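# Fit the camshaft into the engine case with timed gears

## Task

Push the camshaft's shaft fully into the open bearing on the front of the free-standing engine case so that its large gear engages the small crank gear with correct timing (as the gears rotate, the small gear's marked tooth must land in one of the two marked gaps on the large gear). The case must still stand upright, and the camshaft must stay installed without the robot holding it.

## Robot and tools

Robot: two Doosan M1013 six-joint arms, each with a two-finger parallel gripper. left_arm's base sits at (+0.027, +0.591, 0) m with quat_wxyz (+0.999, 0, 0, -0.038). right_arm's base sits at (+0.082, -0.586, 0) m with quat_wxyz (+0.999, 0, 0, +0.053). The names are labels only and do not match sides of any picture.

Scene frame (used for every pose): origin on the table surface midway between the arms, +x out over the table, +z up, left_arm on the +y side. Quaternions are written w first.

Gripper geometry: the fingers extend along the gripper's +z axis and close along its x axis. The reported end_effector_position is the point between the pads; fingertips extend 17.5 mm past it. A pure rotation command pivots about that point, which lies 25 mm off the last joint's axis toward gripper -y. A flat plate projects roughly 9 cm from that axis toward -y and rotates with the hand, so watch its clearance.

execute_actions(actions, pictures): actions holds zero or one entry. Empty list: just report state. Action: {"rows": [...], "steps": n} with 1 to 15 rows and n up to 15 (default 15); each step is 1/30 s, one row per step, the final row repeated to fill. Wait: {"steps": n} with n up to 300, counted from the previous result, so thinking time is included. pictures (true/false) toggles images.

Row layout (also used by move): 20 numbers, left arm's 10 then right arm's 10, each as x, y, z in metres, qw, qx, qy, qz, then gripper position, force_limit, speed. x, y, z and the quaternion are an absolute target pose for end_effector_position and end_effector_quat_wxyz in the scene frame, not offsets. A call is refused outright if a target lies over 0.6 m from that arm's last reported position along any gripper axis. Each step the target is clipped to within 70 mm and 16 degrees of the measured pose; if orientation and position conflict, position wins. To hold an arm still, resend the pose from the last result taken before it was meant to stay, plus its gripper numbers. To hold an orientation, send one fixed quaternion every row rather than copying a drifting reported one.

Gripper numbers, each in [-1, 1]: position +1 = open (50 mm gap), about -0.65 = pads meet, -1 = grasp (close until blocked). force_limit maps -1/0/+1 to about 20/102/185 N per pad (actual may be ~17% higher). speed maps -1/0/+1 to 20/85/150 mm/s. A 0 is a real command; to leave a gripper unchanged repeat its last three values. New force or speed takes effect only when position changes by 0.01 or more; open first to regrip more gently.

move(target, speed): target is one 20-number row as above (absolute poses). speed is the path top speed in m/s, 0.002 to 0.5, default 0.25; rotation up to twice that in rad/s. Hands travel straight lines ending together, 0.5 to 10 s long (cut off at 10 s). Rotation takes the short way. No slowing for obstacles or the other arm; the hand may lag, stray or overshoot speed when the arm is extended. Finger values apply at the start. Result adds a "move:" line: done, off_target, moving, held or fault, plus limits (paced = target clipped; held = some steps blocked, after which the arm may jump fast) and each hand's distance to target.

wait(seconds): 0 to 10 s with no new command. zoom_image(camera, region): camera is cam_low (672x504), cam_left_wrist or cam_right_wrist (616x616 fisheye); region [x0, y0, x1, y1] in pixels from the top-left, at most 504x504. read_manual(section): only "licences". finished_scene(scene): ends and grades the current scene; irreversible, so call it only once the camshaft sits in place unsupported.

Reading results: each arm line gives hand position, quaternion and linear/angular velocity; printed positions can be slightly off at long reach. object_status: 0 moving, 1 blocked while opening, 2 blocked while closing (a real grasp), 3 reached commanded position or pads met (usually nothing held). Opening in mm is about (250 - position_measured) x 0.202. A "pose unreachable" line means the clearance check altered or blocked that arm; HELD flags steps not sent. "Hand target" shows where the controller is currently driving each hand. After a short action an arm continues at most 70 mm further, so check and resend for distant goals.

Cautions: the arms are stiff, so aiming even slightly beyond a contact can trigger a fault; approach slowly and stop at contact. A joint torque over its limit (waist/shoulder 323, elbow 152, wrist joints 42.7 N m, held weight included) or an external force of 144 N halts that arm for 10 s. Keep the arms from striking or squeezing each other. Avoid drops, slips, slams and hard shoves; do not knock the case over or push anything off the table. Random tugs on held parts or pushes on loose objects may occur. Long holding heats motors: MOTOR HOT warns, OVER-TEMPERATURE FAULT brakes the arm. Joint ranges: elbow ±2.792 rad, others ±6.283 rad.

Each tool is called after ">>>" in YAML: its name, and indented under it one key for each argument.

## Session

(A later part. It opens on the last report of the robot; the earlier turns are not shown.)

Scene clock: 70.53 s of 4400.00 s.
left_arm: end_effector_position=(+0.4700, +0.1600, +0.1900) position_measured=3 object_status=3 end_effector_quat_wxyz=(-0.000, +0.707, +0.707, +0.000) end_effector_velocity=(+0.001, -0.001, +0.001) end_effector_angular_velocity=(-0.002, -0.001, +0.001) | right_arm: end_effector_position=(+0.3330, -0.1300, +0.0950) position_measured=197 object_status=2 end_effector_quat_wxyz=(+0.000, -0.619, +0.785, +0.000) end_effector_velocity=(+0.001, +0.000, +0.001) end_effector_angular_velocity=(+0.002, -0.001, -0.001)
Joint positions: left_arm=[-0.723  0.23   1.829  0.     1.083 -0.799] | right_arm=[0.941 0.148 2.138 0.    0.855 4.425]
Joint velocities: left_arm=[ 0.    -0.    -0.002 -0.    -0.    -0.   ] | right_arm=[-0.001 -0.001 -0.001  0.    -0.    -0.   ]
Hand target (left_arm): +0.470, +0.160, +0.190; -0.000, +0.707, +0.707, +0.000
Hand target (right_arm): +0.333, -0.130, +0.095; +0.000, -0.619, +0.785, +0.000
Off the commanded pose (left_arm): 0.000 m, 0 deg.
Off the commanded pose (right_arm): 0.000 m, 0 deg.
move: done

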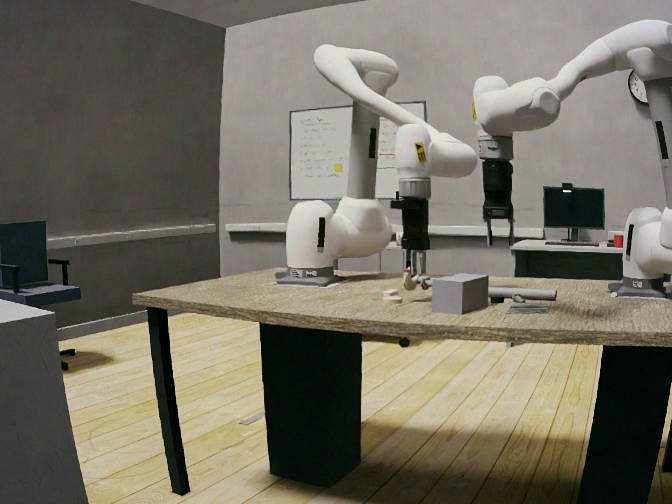

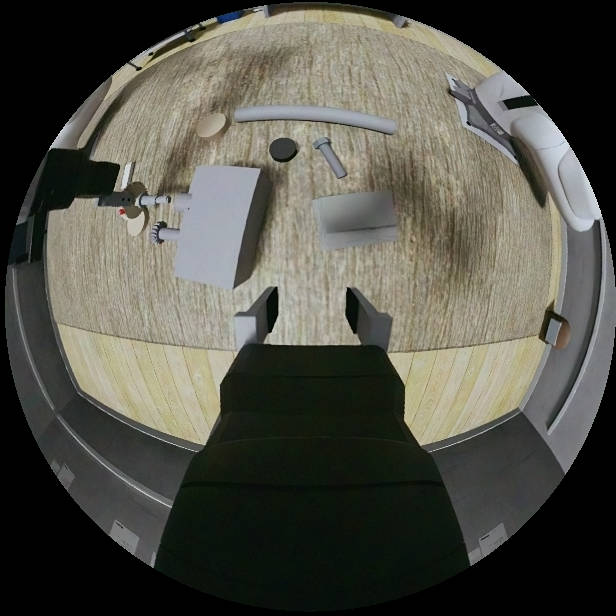

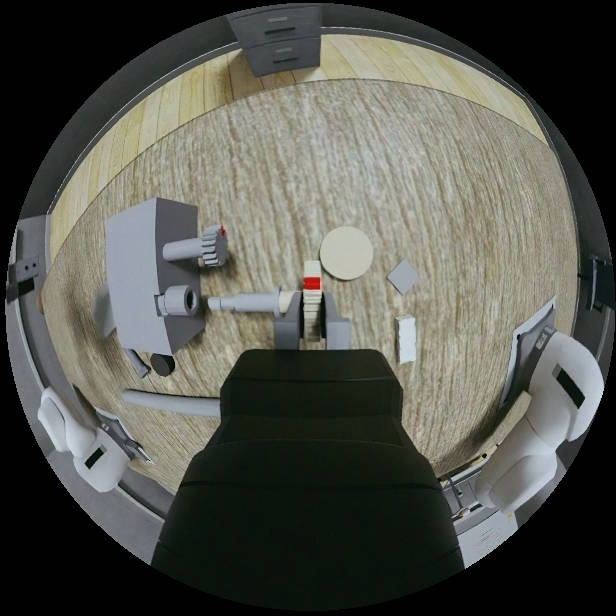

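>>> move:
  target: [0.25,0.2,0.17,0,0,-0.95,0.3,-1,0,0,0.3365,-0.131,0.093,0,0.619,-0.785,0,-1,0,-0.6]
  speed: 0.4

>>> move:
  target: [0.17,0.09,0.12,0.4056,0.579,-0.579,0.4056,-1,0,0,0.3365,-0.131,0.093,0,0.619,-0.785,0,-1,0,-0.6]
  speed: 0.4

Scene clock: 80.37 s of 4400.00 s.
left_arm: end_effector_position=(+0.2501, +0.2001, +0.1701) position_measured=253 object_status=3 end_effector_quat_wxyz=(+0.000, +0.000, +0.954, -0.301) end_effector_velocity=(+0.000, +0.001, -0.000) end_effector_angular_velocity=(+0.002, -0.001, +0.001) | right_arm: end_effector_position=(+0.3365, -0.1310, +0.0930) position_measured=197 object_status=2 end_effector_quat_wxyz=(-0.000, -0.619, +0.785, +0.000) end_effector_velocity=(-0.000, -0.000, -0.000) end_effector_angular_velocity=(+0.000, -0.000, -0.000)
Joint positions: left_arm=[-0.762 -0.227  2.479 -0.809  0.56  -1.78 ] | right_arm=[0.934 0.152 2.139 0.    0.851 4.418]
Joint velocities: left_arm=[-0.    -0.     0.     0.005 -0.001 -0.005] | right_arm=[ 0.    -0.001  0.001 -0.    -0.     0.   ]
Hand target (left_arm): +0.250, +0.200, +0.170; +0.000, +0.000, +0.954, -0.301
Hand target (right_arm): +0.336, -0.131, +0.093; -0.000, -0.619, +0.785, +0.000
Off the commanded pose (left_arm): 0.000 m, 0 deg.
Off the commanded pose (right_arm): 0.000 m, 0 deg.
After step 90, 4.30 s passed at rest.
move: done

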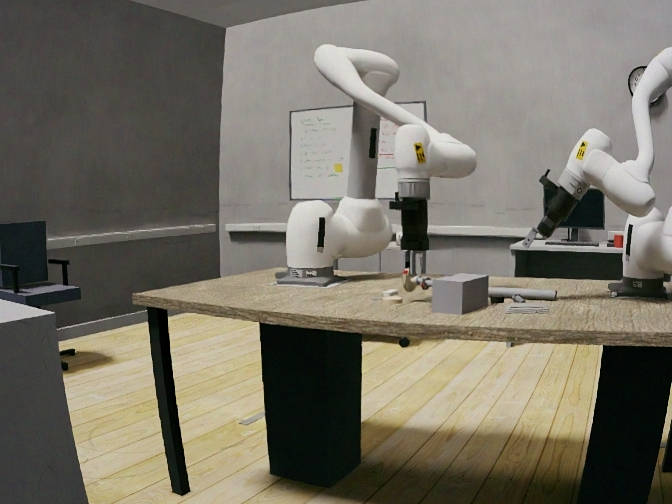

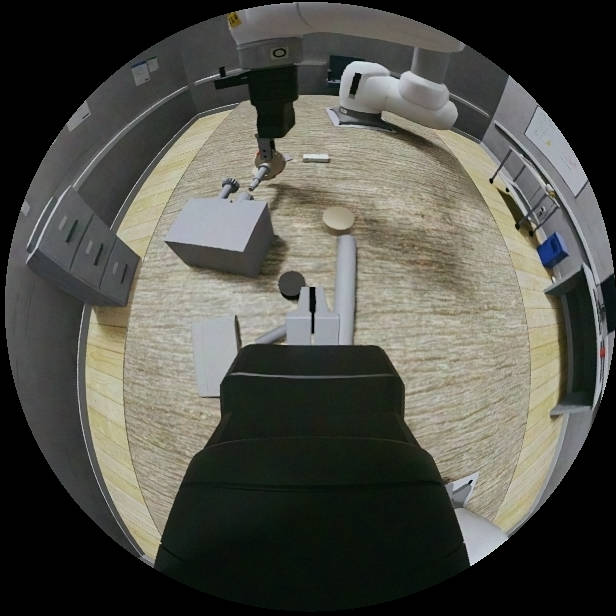

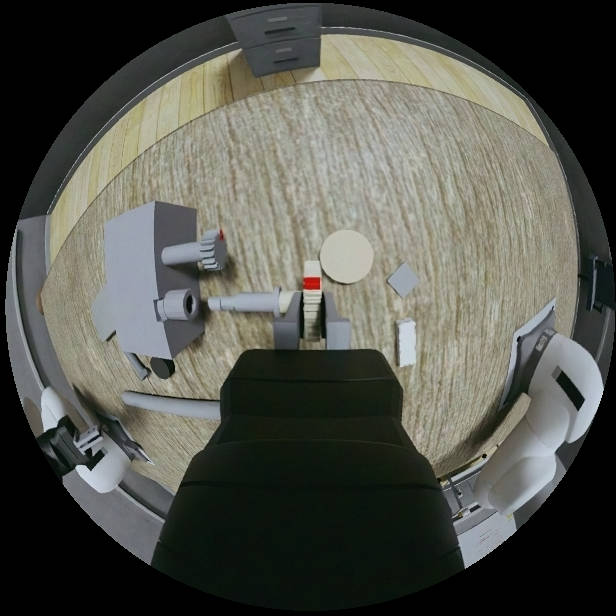

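Scene clock: 87.63 s of 4400.00 s.
left_arm: end_effector_position=(+0.1720, +0.0915, +0.1208) position_measured=253 object_status=3 end_effector_quat_wxyz=(+0.399, +0.561, -0.619, +0.378) end_effector_velocity=(-0.001, -0.001, -0.001) end_effector_angular_velocity=(-0.053, +0.040, +0.085) | right_arm: end_effector_position=(+0.3365, -0.1310, +0.0930) position_measured=197 object_status=2 end_effector_quat_wxyz=(-0.000, -0.619, +0.785, -0.000) end_effector_velocity=(-0.000, +0.000, -0.000) end_effector_angular_velocity=(-0.000, +0.000, +0.001)
Joint positions: left_arm=[-1.055  0.119  2.686 -2.514  0.881 -1.762] | right_arm=[ 0.934  0.152  2.139 -0.     0.851  4.418]
Joint velocities: left_arm=[-0.063  0.036  0.035 -0.204  0.086  0.07 ] | right_arm=[ 0.001  0.     0.    -0.     0.     0.   ]
Hand target (left_arm): +0.172, +0.091, +0.121; -0.400, -0.563, +0.616, -0.380
Hand target (right_arm): +0.337, -0.131, +0.093; +0.000, -0.619, +0.785, -0.000
Off the commanded pose (left_arm): 0.003 m, 6 deg.
Off the commanded pose (right_arm): 0.000 m, 0 deg.
move: moving (left_arm; no rest 5 s after the path's end); limits=paced,held; held on 24 of 218 steps (left_arm)
pose unreachable (left arm): on one or more control steps of this call this arm could not follow its commanded pose, so it was not sent that pose on those steps. It may still have moved: this result reports where it is.
cause: the commanded pose would bring two parts of the arm too close to each other (joints 2 (shoulder) to 4 (forearm roll) lie between them).

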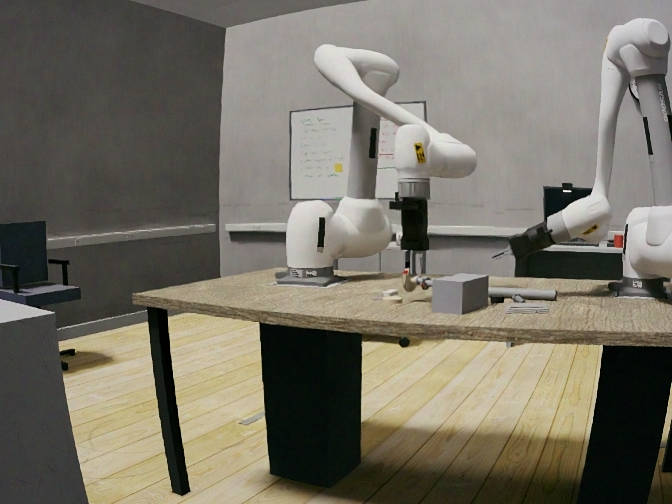

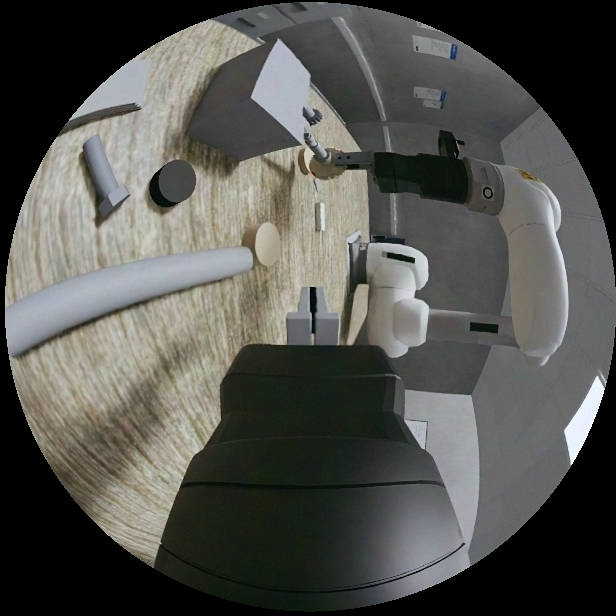

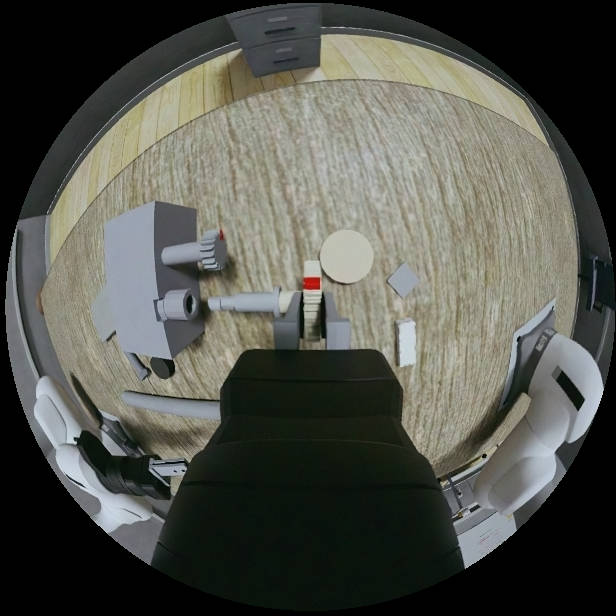

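>>> move:
  target: [0.225,-0.12,0.065,0.2425,0.742,-0.346,0.52,-1,0,0,0.339,-0.121,0.093,0,0.619,-0.785,0,-1,0,-0.6]
  speed: 0.15

Scene clock: 93.27 s of 4400.00 s.
left_arm: end_effector_position=(+0.2248, -0.1197, +0.0648) position_measured=253 object_status=3 end_effector_quat_wxyz=(+0.242, +0.742, -0.346, +0.520) end_effector_velocity=(-0.001, -0.001, -0.001) end_effector_angular_velocity=(+0.000, -0.000, -0.001) | right_arm: end_effector_position=(+0.3390, -0.1210, +0.0930) position_measured=197 object_status=2 end_effector_quat_wxyz=(+0.000, -0.619, +0.785, -0.000) end_effector_velocity=(+0.000, +0.000, +0.001) end_effector_angular_velocity=(+0.002, -0.001, -0.000)
Joint positions: left_arm=[-1.574  0.519  2.258 -4.06   0.978 -1.263] | right_arm=[ 0.94   0.166  2.121 -0.     0.855  4.424]
Joint velocities: left_arm=[-0.001  0.001 -0.001 -0.     0.     0.   ] | right_arm=[-0.    -0.001 -0.     0.    -0.001  0.   ]
Hand target (left_arm): +0.225, -0.120, +0.065; +0.242, +0.742, -0.346, +0.520
Hand target (right_arm): +0.339, -0.121, +0.093; +0.000, -0.619, +0.785, -0.000
Off the commanded pose (left_arm): 0.000 m, 0 deg.
Off the commanded pose (right_arm): 0.000 m, 0 deg.
move: done

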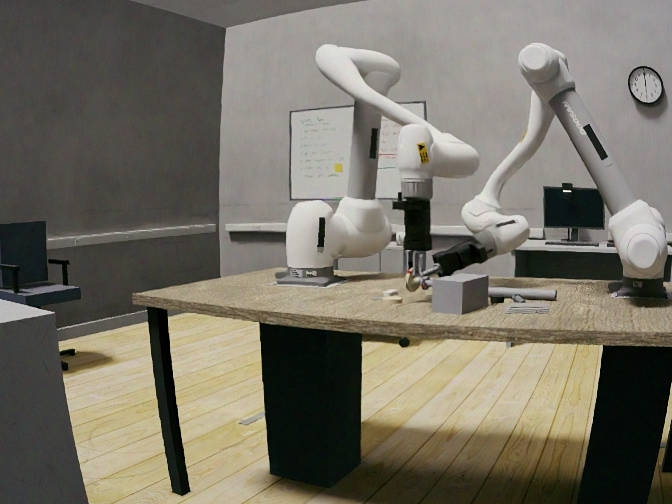

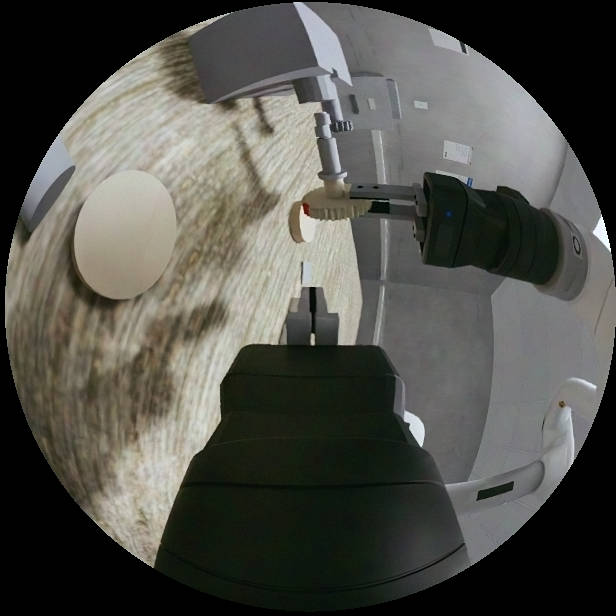

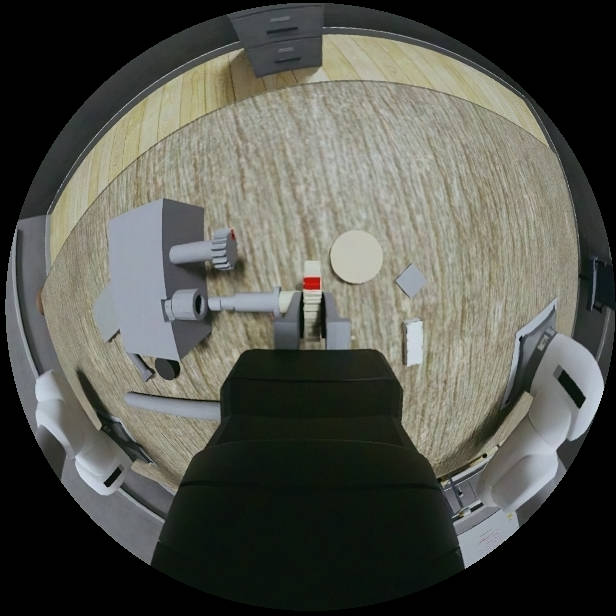

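>>> zoom_image:
  camera: "cam_left_wrist"
  region: [260, 60, 390, 200]

>>> zoom_image:
  camera: "cam_right_wrist"
  region: [150, 260, 290, 340]

Region (260, 60, 390, 200) of cam_left_wrist's 616x616 image, scaled by 3.600, with more detail than that image has; it fills the left 468 columns of this view, and the rest is white.

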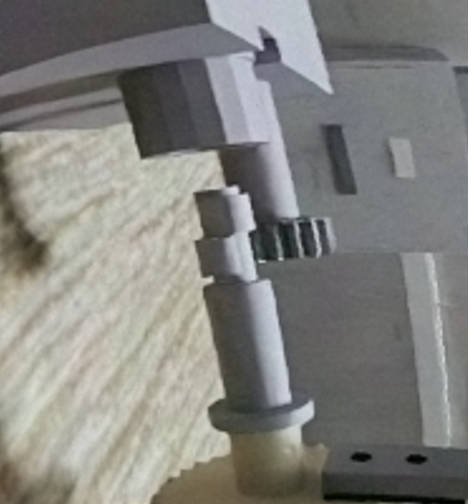

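Region (150, 260, 290, 340) of cam_right_wrist's 616x616 image, scaled by 3.600, with more detail than that image has; it fills the top 288 rows of this view, and the rest is white.

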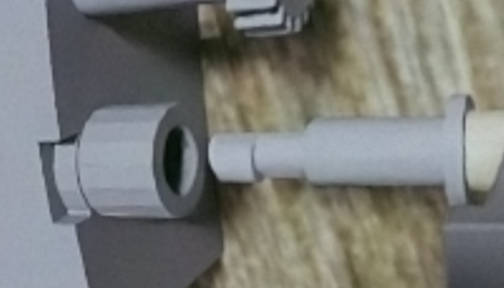

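>>> move:
  target: [0.225,-0.12,0.065,0.2425,0.742,-0.346,0.52,-1,0,0,0.3422,-0.1032,0.093,0,0.619,-0.785,0,-1,0,-0.6]
  speed: 0.015

>>> zoom_image:
  camera: "cam_left_wrist"
  region: [260, 60, 390, 200]

>>> zoom_image:
  camera: "cam_right_wrist"
  region: [150, 260, 290, 340]

Scene clock: 103.77 s of 4400.00 s.
left_arm: end_effector_position=(+0.2250, -0.1200, +0.0650) position_measured=253 object_status=3 end_effector_quat_wxyz=(+0.243, +0.742, -0.346, +0.520) end_effector_velocity=(+0.001, +0.001, +0.001) end_effector_angular_velocity=(-0.000, -0.000, +0.001) | right_arm: end_effector_position=(+0.3422, -0.1032, +0.0930) position_measured=197 object_status=2 end_effector_quat_wxyz=(+0.000, -0.619, +0.785, -0.000) end_effector_velocity=(+0.000, +0.000, -0.001) end_effector_angular_velocity=(-0.001, +0.001, -0.000)
Joint positions: left_arm=[-1.573  0.519  2.258 -4.058  0.978 -1.265] | right_arm=[ 0.951  0.191  2.09  -0.     0.861  4.435]
Joint velocities: left_arm=[ 0.001 -0.001  0.001 -0.001 -0.     0.001] | right_arm=[-0.     0.002 -0.    -0.    -0.001  0.   ]
Hand target (left_arm): +0.225, -0.120, +0.065; +0.243, +0.742, -0.346, +0.520
Hand target (right_arm): +0.342, -0.103, +0.093; +0.000, -0.619, +0.785, -0.000
Off the commanded pose (left_arm): 0.000 m, 0 deg.
Off the commanded pose (right_arm): 0.000 m, 0 deg.
After step 90, 6.07 s passed at rest.
move: done

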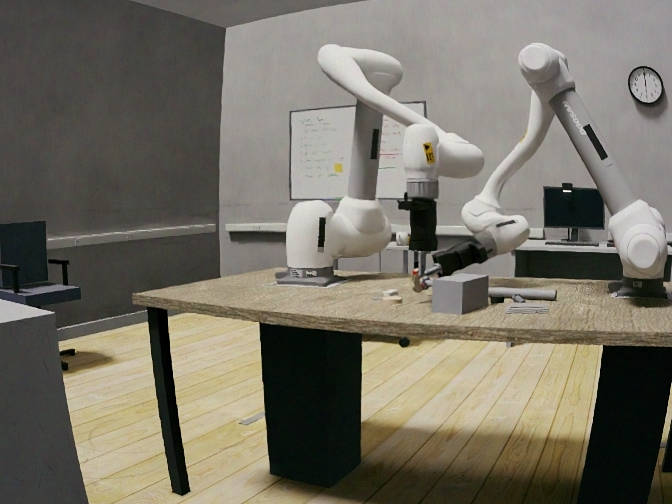

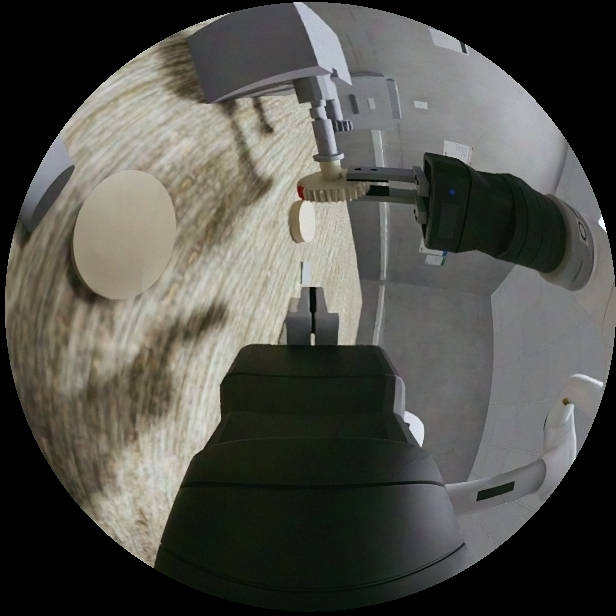

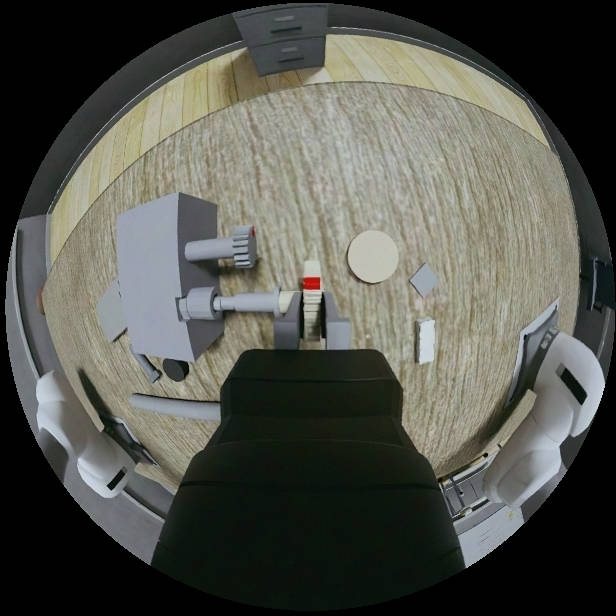

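Region (260, 60, 390, 200) of cam_left_wrist's 616x616 image, scaled by 3.600, with more detail than that image has; it fills the left 468 columns of this view, and the rest is white.

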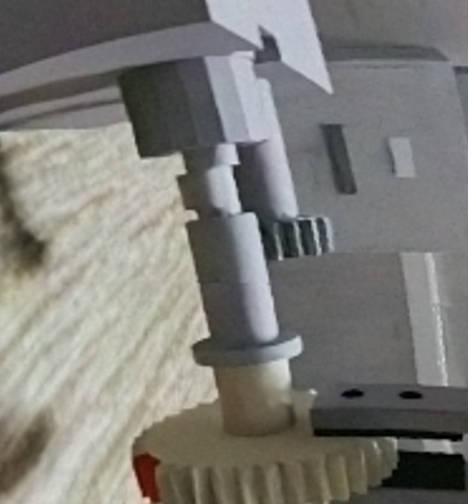

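Region (150, 260, 290, 340) of cam_right_wrist's 616x616 image, scaled by 3.600, with more detail than that image has; it fills the top 288 rows of this view, and the rest is white.

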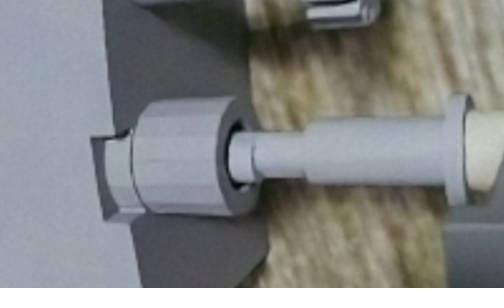

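>>> move:
  target: [0.225,-0.12,0.065,0.2425,0.742,-0.346,0.52,-1,0,0,0.3452,-0.0875,0.093,0,0.619,-0.785,0,-1,0,-0.6]
  speed: 0.015

>>> zoom_image:
  camera: "cam_left_wrist"
  region: [280, 60, 360, 150]

>>> zoom_image:
  camera: "cam_right_wrist"
  region: [180, 270, 290, 340]

Scene clock: 108.17 s of 4400.00 s.
left_arm: end_effector_position=(+0.2250, -0.1200, +0.0650) position_measured=253 object_status=3 end_effector_quat_wxyz=(+0.243, +0.742, -0.346, +0.520) end_effector_velocity=(+0.000, -0.000, +0.001) end_effector_angular_velocity=(-0.002, +0.001, +0.001) | right_arm: end_effector_position=(+0.3452, -0.0875, +0.0930) position_measured=197 object_status=2 end_effector_quat_wxyz=(+0.000, -0.619, +0.785, -0.000) end_effector_velocity=(-0.000, -0.000, +0.001) end_effector_angular_velocity=(-0.000, +0.000, +0.001)
Joint positions: left_arm=[-1.573  0.519  2.258 -4.058  0.978 -1.265] | right_arm=[ 0.96   0.213  2.061 -0.     0.867  4.444]
Joint velocities: left_arm=[ 0.001 -0.    -0.001  0.     0.    -0.001] | right_arm=[ 0.001 -0.001 -0.001 -0.     0.002  0.   ]
Hand target (left_arm): +0.225, -0.120, +0.065; +0.243, +0.742, -0.346, +0.520
Hand target (right_arm): +0.345, -0.088, +0.093; +0.000, -0.619, +0.785, -0.000
Off the commanded pose (left_arm): 0.000 m, 0 deg.
Off the commanded pose (right_arm): 0.000 m, 0 deg.
After step 90, 0.10 s passed at rest.
move: done

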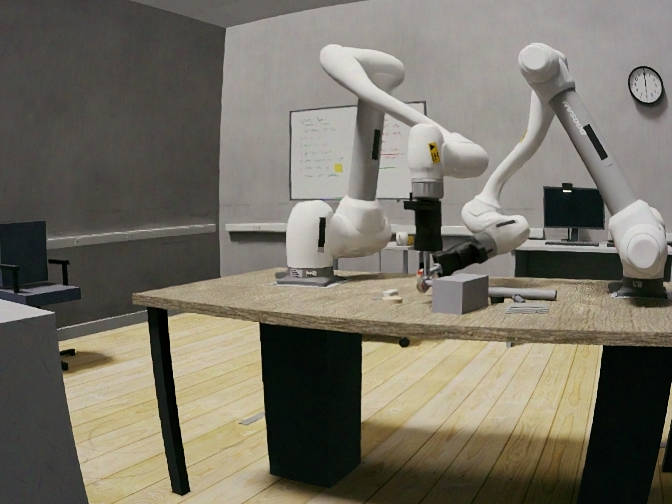

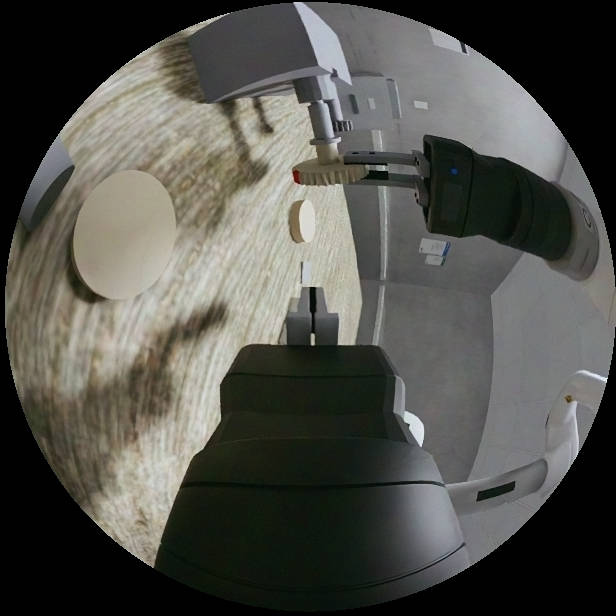

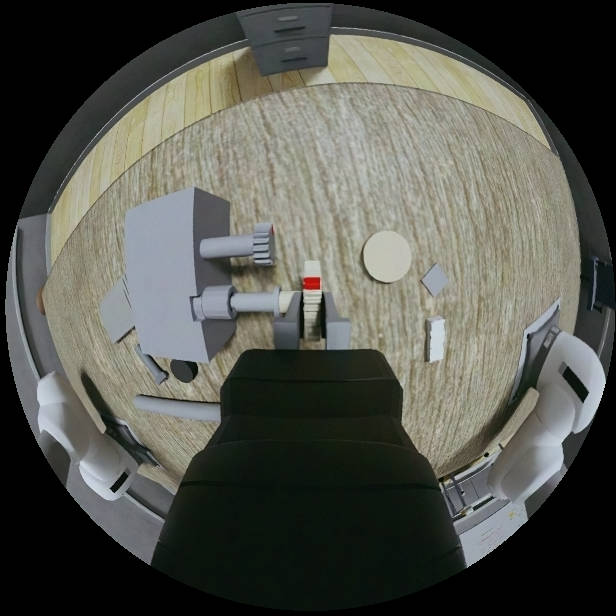

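Region (280, 60, 360, 150) of cam_left_wrist's 616x616 image, scaled by 5.600, with more detail than that image has.

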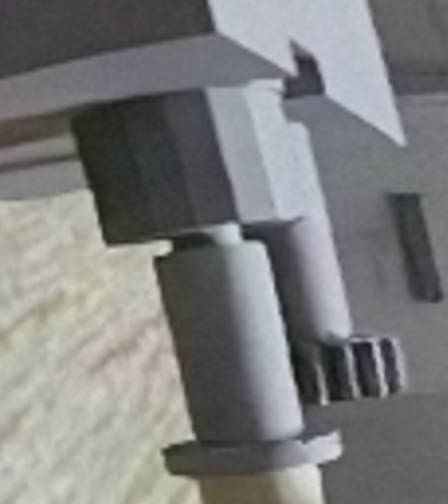

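Region (180, 270, 290, 340) of cam_right_wrist's 616x616 image, scaled by 4.582, with more detail than that image has; it fills the top 321 rows of this view, and the rest is white.

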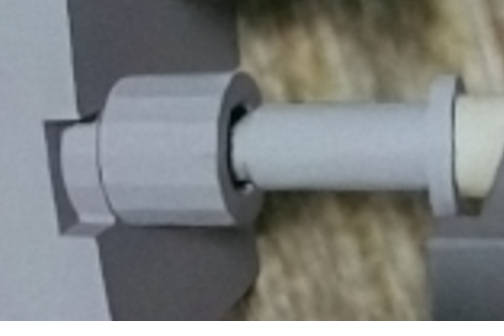

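>>> move:
  target: [0.225,-0.12,0.065,0.2425,0.742,-0.346,0.52,-1,0,0,0.3472,-0.0778,0.0931,0,0.619,-0.785,0,-1,0,-0.6]
  speed: 0.008

>>> zoom_image:
  camera: "cam_left_wrist"
  region: [280, 60, 360, 150]

>>> zoom_image:
  camera: "cam_right_wrist"
  region: [180, 210, 330, 340]

Scene clock: 112.63 s of 4400.00 s.
left_arm: end_effector_position=(+0.2250, -0.1200, +0.0650) position_measured=253 object_status=3 end_effector_quat_wxyz=(+0.243, +0.742, -0.346, +0.520) end_effector_velocity=(-0.000, +0.000, +0.000) end_effector_angular_velocity=(+0.000, -0.000, -0.000) | right_arm: end_effector_position=(+0.3472, -0.0778, +0.0931) position_measured=197 object_status=2 end_effector_quat_wxyz=(-0.000, -0.619, +0.785, -0.000) end_effector_velocity=(-0.000, +0.001, +0.000) end_effector_angular_velocity=(+0.001, -0.000, +0.001)
Joint positions: left_arm=[-1.573  0.519  2.258 -4.058  0.978 -1.265] | right_arm=[ 0.965  0.226  2.044 -0.     0.872  4.449]
Joint velocities: left_arm=[-0.    -0.001  0.    -0.001  0.     0.001] | right_arm=[ 0.001  0.001 -0.001  0.    -0.    -0.   ]
Hand target (left_arm): +0.225, -0.120, +0.065; +0.243, +0.742, -0.346, +0.520
Hand target (right_arm): +0.347, -0.078, +0.093; +0.000, -0.619, +0.785, -0.000
Off the commanded pose (left_arm): 0.000 m, 0 deg.
Off the commanded pose (right_arm): 0.000 m, 0 deg.
move: done

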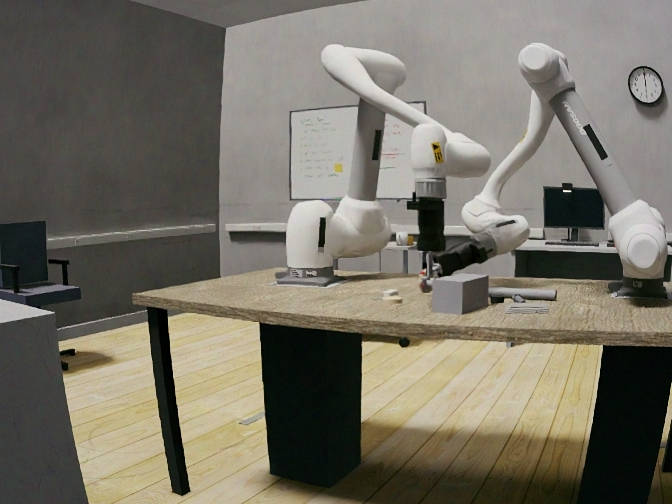

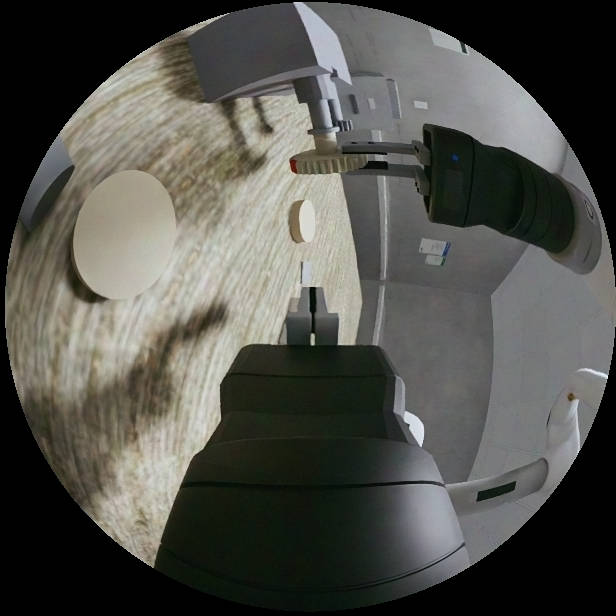

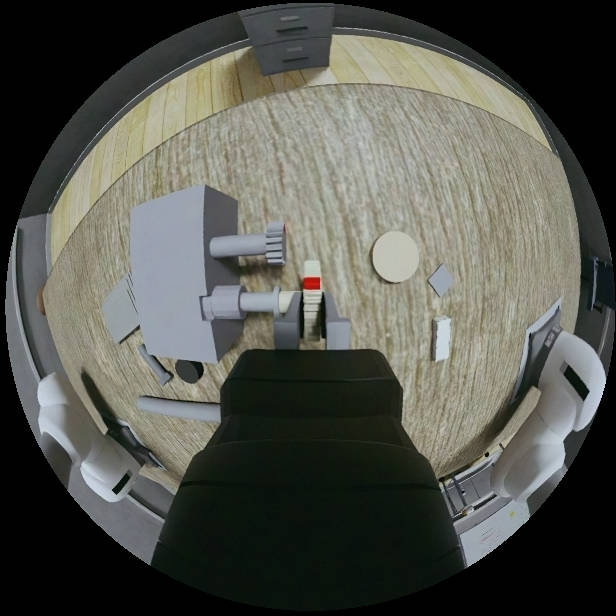

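Region (280, 60, 360, 150) of cam_left_wrist's 616x616 image, scaled by 5.600, with more detail than that image has.

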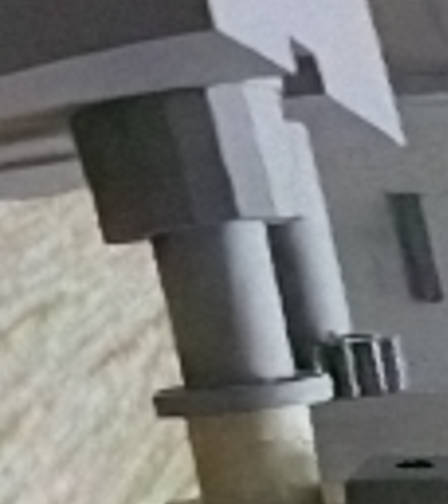

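Region (180, 210, 330, 340) of cam_right_wrist's 616x616 image, scaled by 3.360, with more detail than that image has; it fills the top 437 rows of this view, and the rest is white.

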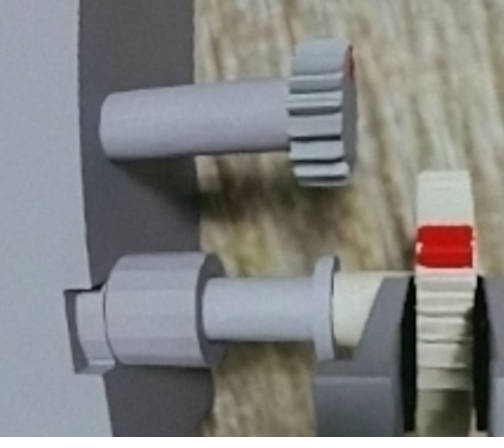

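>>> move:
  target: [0.2,-0.01,0.12,0.4056,0.579,-0.579,0.4056,-1,0,0,0.3498,-0.0661,0.0931,0,0.619,-0.785,0,-1,0,-0.6]
  speed: 0.15

>>> move:
  target: [0.45,0.22,0.2,0,0.707,-0.707,0,-1,0,0,0.3498,-0.0661,0.0931,0,0.619,-0.785,0,-1,0,-0.6]
  speed: 0.25

Scene clock: 127.87 s of 4400.00 s.
left_arm: end_effector_position=(+0.2000, -0.0101, +0.1200) position_measured=253 object_status=3 end_effector_quat_wxyz=(+0.406, +0.579, -0.579, +0.406) end_effector_velocity=(-0.000, -0.001, +0.002) end_effector_angular_velocity=(-0.004, -0.000, -0.002) | right_arm: end_effector_position=(+0.3498, -0.0661, +0.0931) position_measured=197 object_status=2 end_effector_quat_wxyz=(-0.000, -0.619, +0.785, -0.000) end_effector_velocity=(+0.001, -0.000, -0.000) end_effector_angular_velocity=(-0.001, +0.000, -0.001)
Joint positions: left_arm=[-1.156  0.264  2.541 -2.733  0.909 -1.712] | right_arm=[ 0.971  0.242  2.022 -0.     0.877  4.455]
Joint velocities: left_arm=[ 0.001 -0.002 -0.002  0.004  0.    -0.003] | right_arm=[-0.001  0.001 -0.001 -0.     0.     0.   ]
Hand target (left_arm): +0.200, -0.010, +0.120; +0.406, +0.579, -0.579, +0.406
Hand target (right_arm): +0.350, -0.066, +0.093; +0.000, -0.619, +0.785, -0.000
Off the commanded pose (left_arm): 0.000 m, 0 deg.
Off the commanded pose (right_arm): 0.000 m, 0 deg.
After step 90, 9.57 s passed at rest.
move: done

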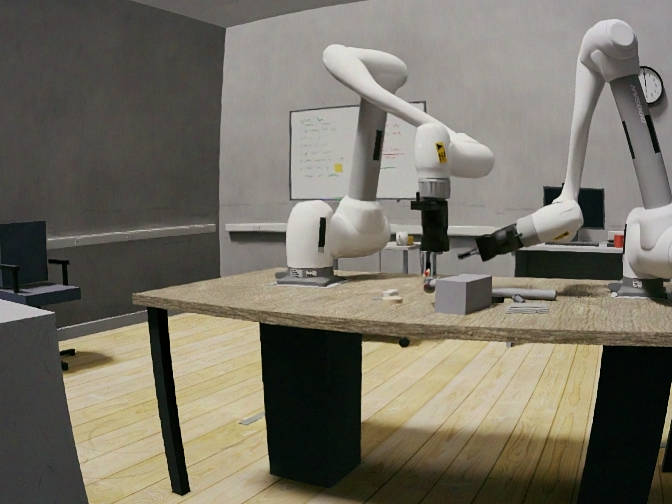

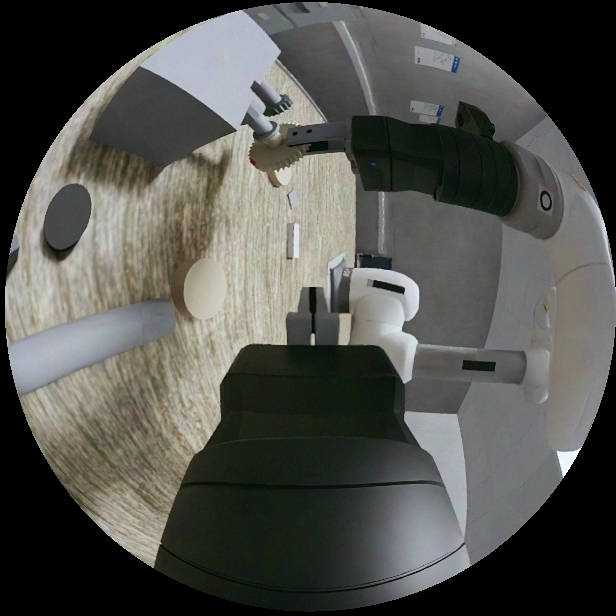

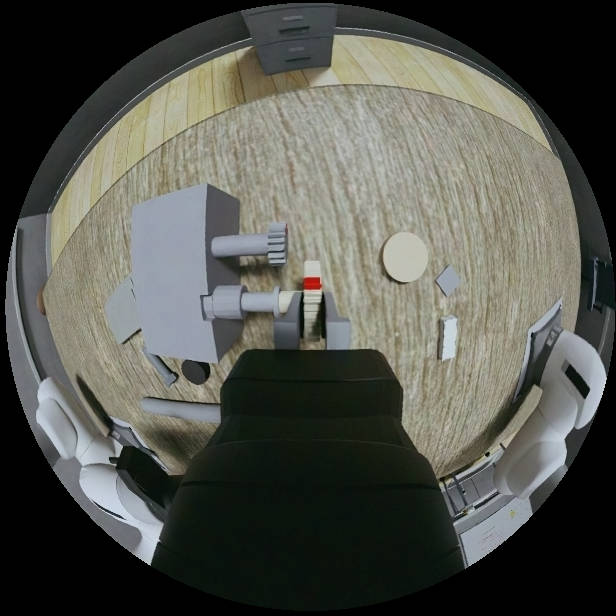

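Scene clock: 130.70 s of 4400.00 s.
left_arm: end_effector_position=(+0.4497, +0.2198, +0.1997) position_measured=253 object_status=3 end_effector_quat_wxyz=(+0.000, +0.707, -0.708, -0.001) end_effector_velocity=(-0.000, -0.000, -0.001) end_effector_angular_velocity=(+0.002, +0.001, +0.001) | right_arm: end_effector_position=(+0.3498, -0.0661, +0.0931) position_measured=197 object_status=2 end_effector_quat_wxyz=(-0.000, -0.619, +0.785, -0.000) end_effector_velocity=(+0.000, -0.000, -0.000) end_effector_angular_velocity=(+0.000, -0.000, -0.000)
Joint positions: left_arm=[-0.738  0.084  1.984 -0.001  1.076 -3.954] | right_arm=[ 0.971  0.242  2.022 -0.     0.877  4.455]
Joint velocities: left_arm=[-0.001  0.002  0.     0.001  0.001 -0.002] | right_arm=[-0.     0.     0.     0.    -0.001 -0.   ]
Hand target (left_arm): +0.450, +0.220, +0.200; +0.000, +0.707, -0.708, -0.001
Hand target (right_arm): +0.350, -0.066, +0.093; +0.000, -0.619, +0.785, -0.000
Off the commanded pose (left_arm): 0.000 m, 0 deg.
Off the commanded pose (right_arm): 0.000 m, 0 deg.
move: done

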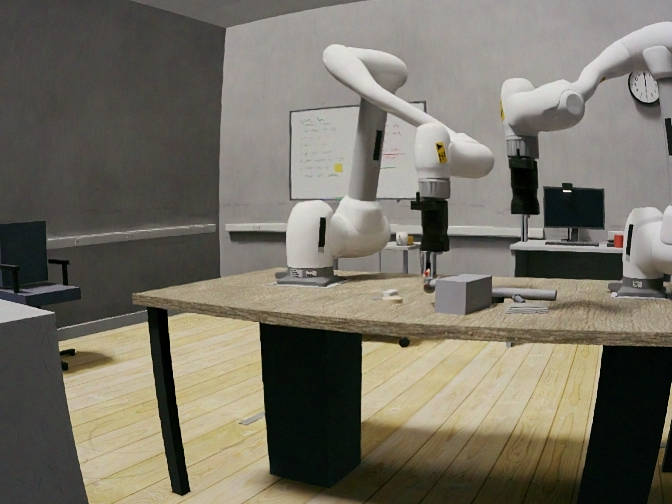

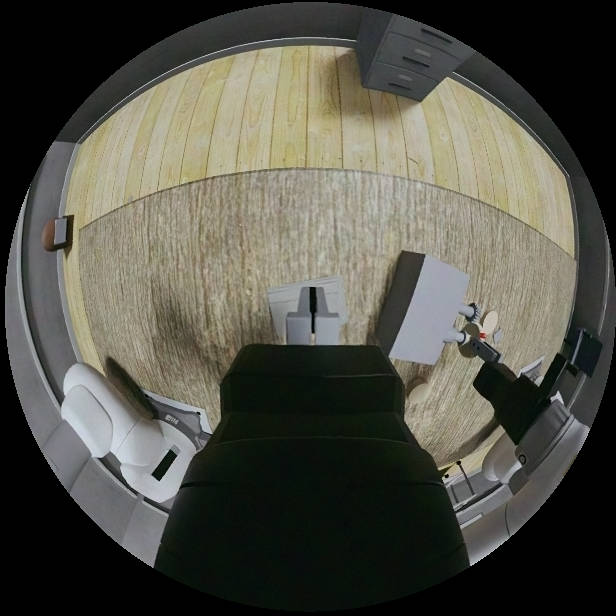

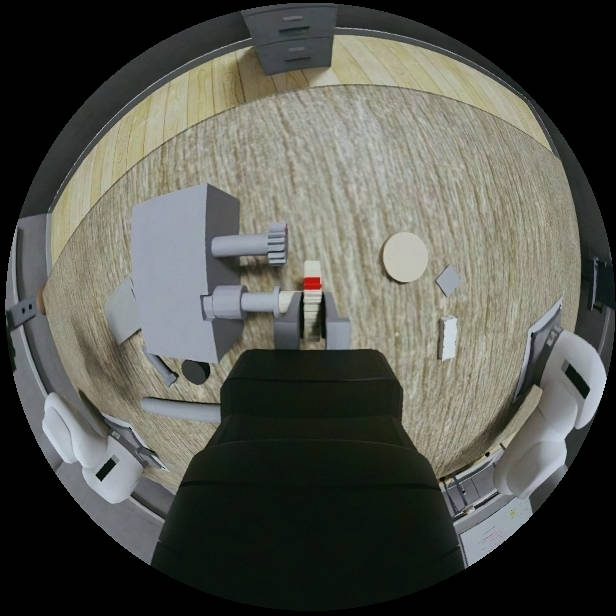

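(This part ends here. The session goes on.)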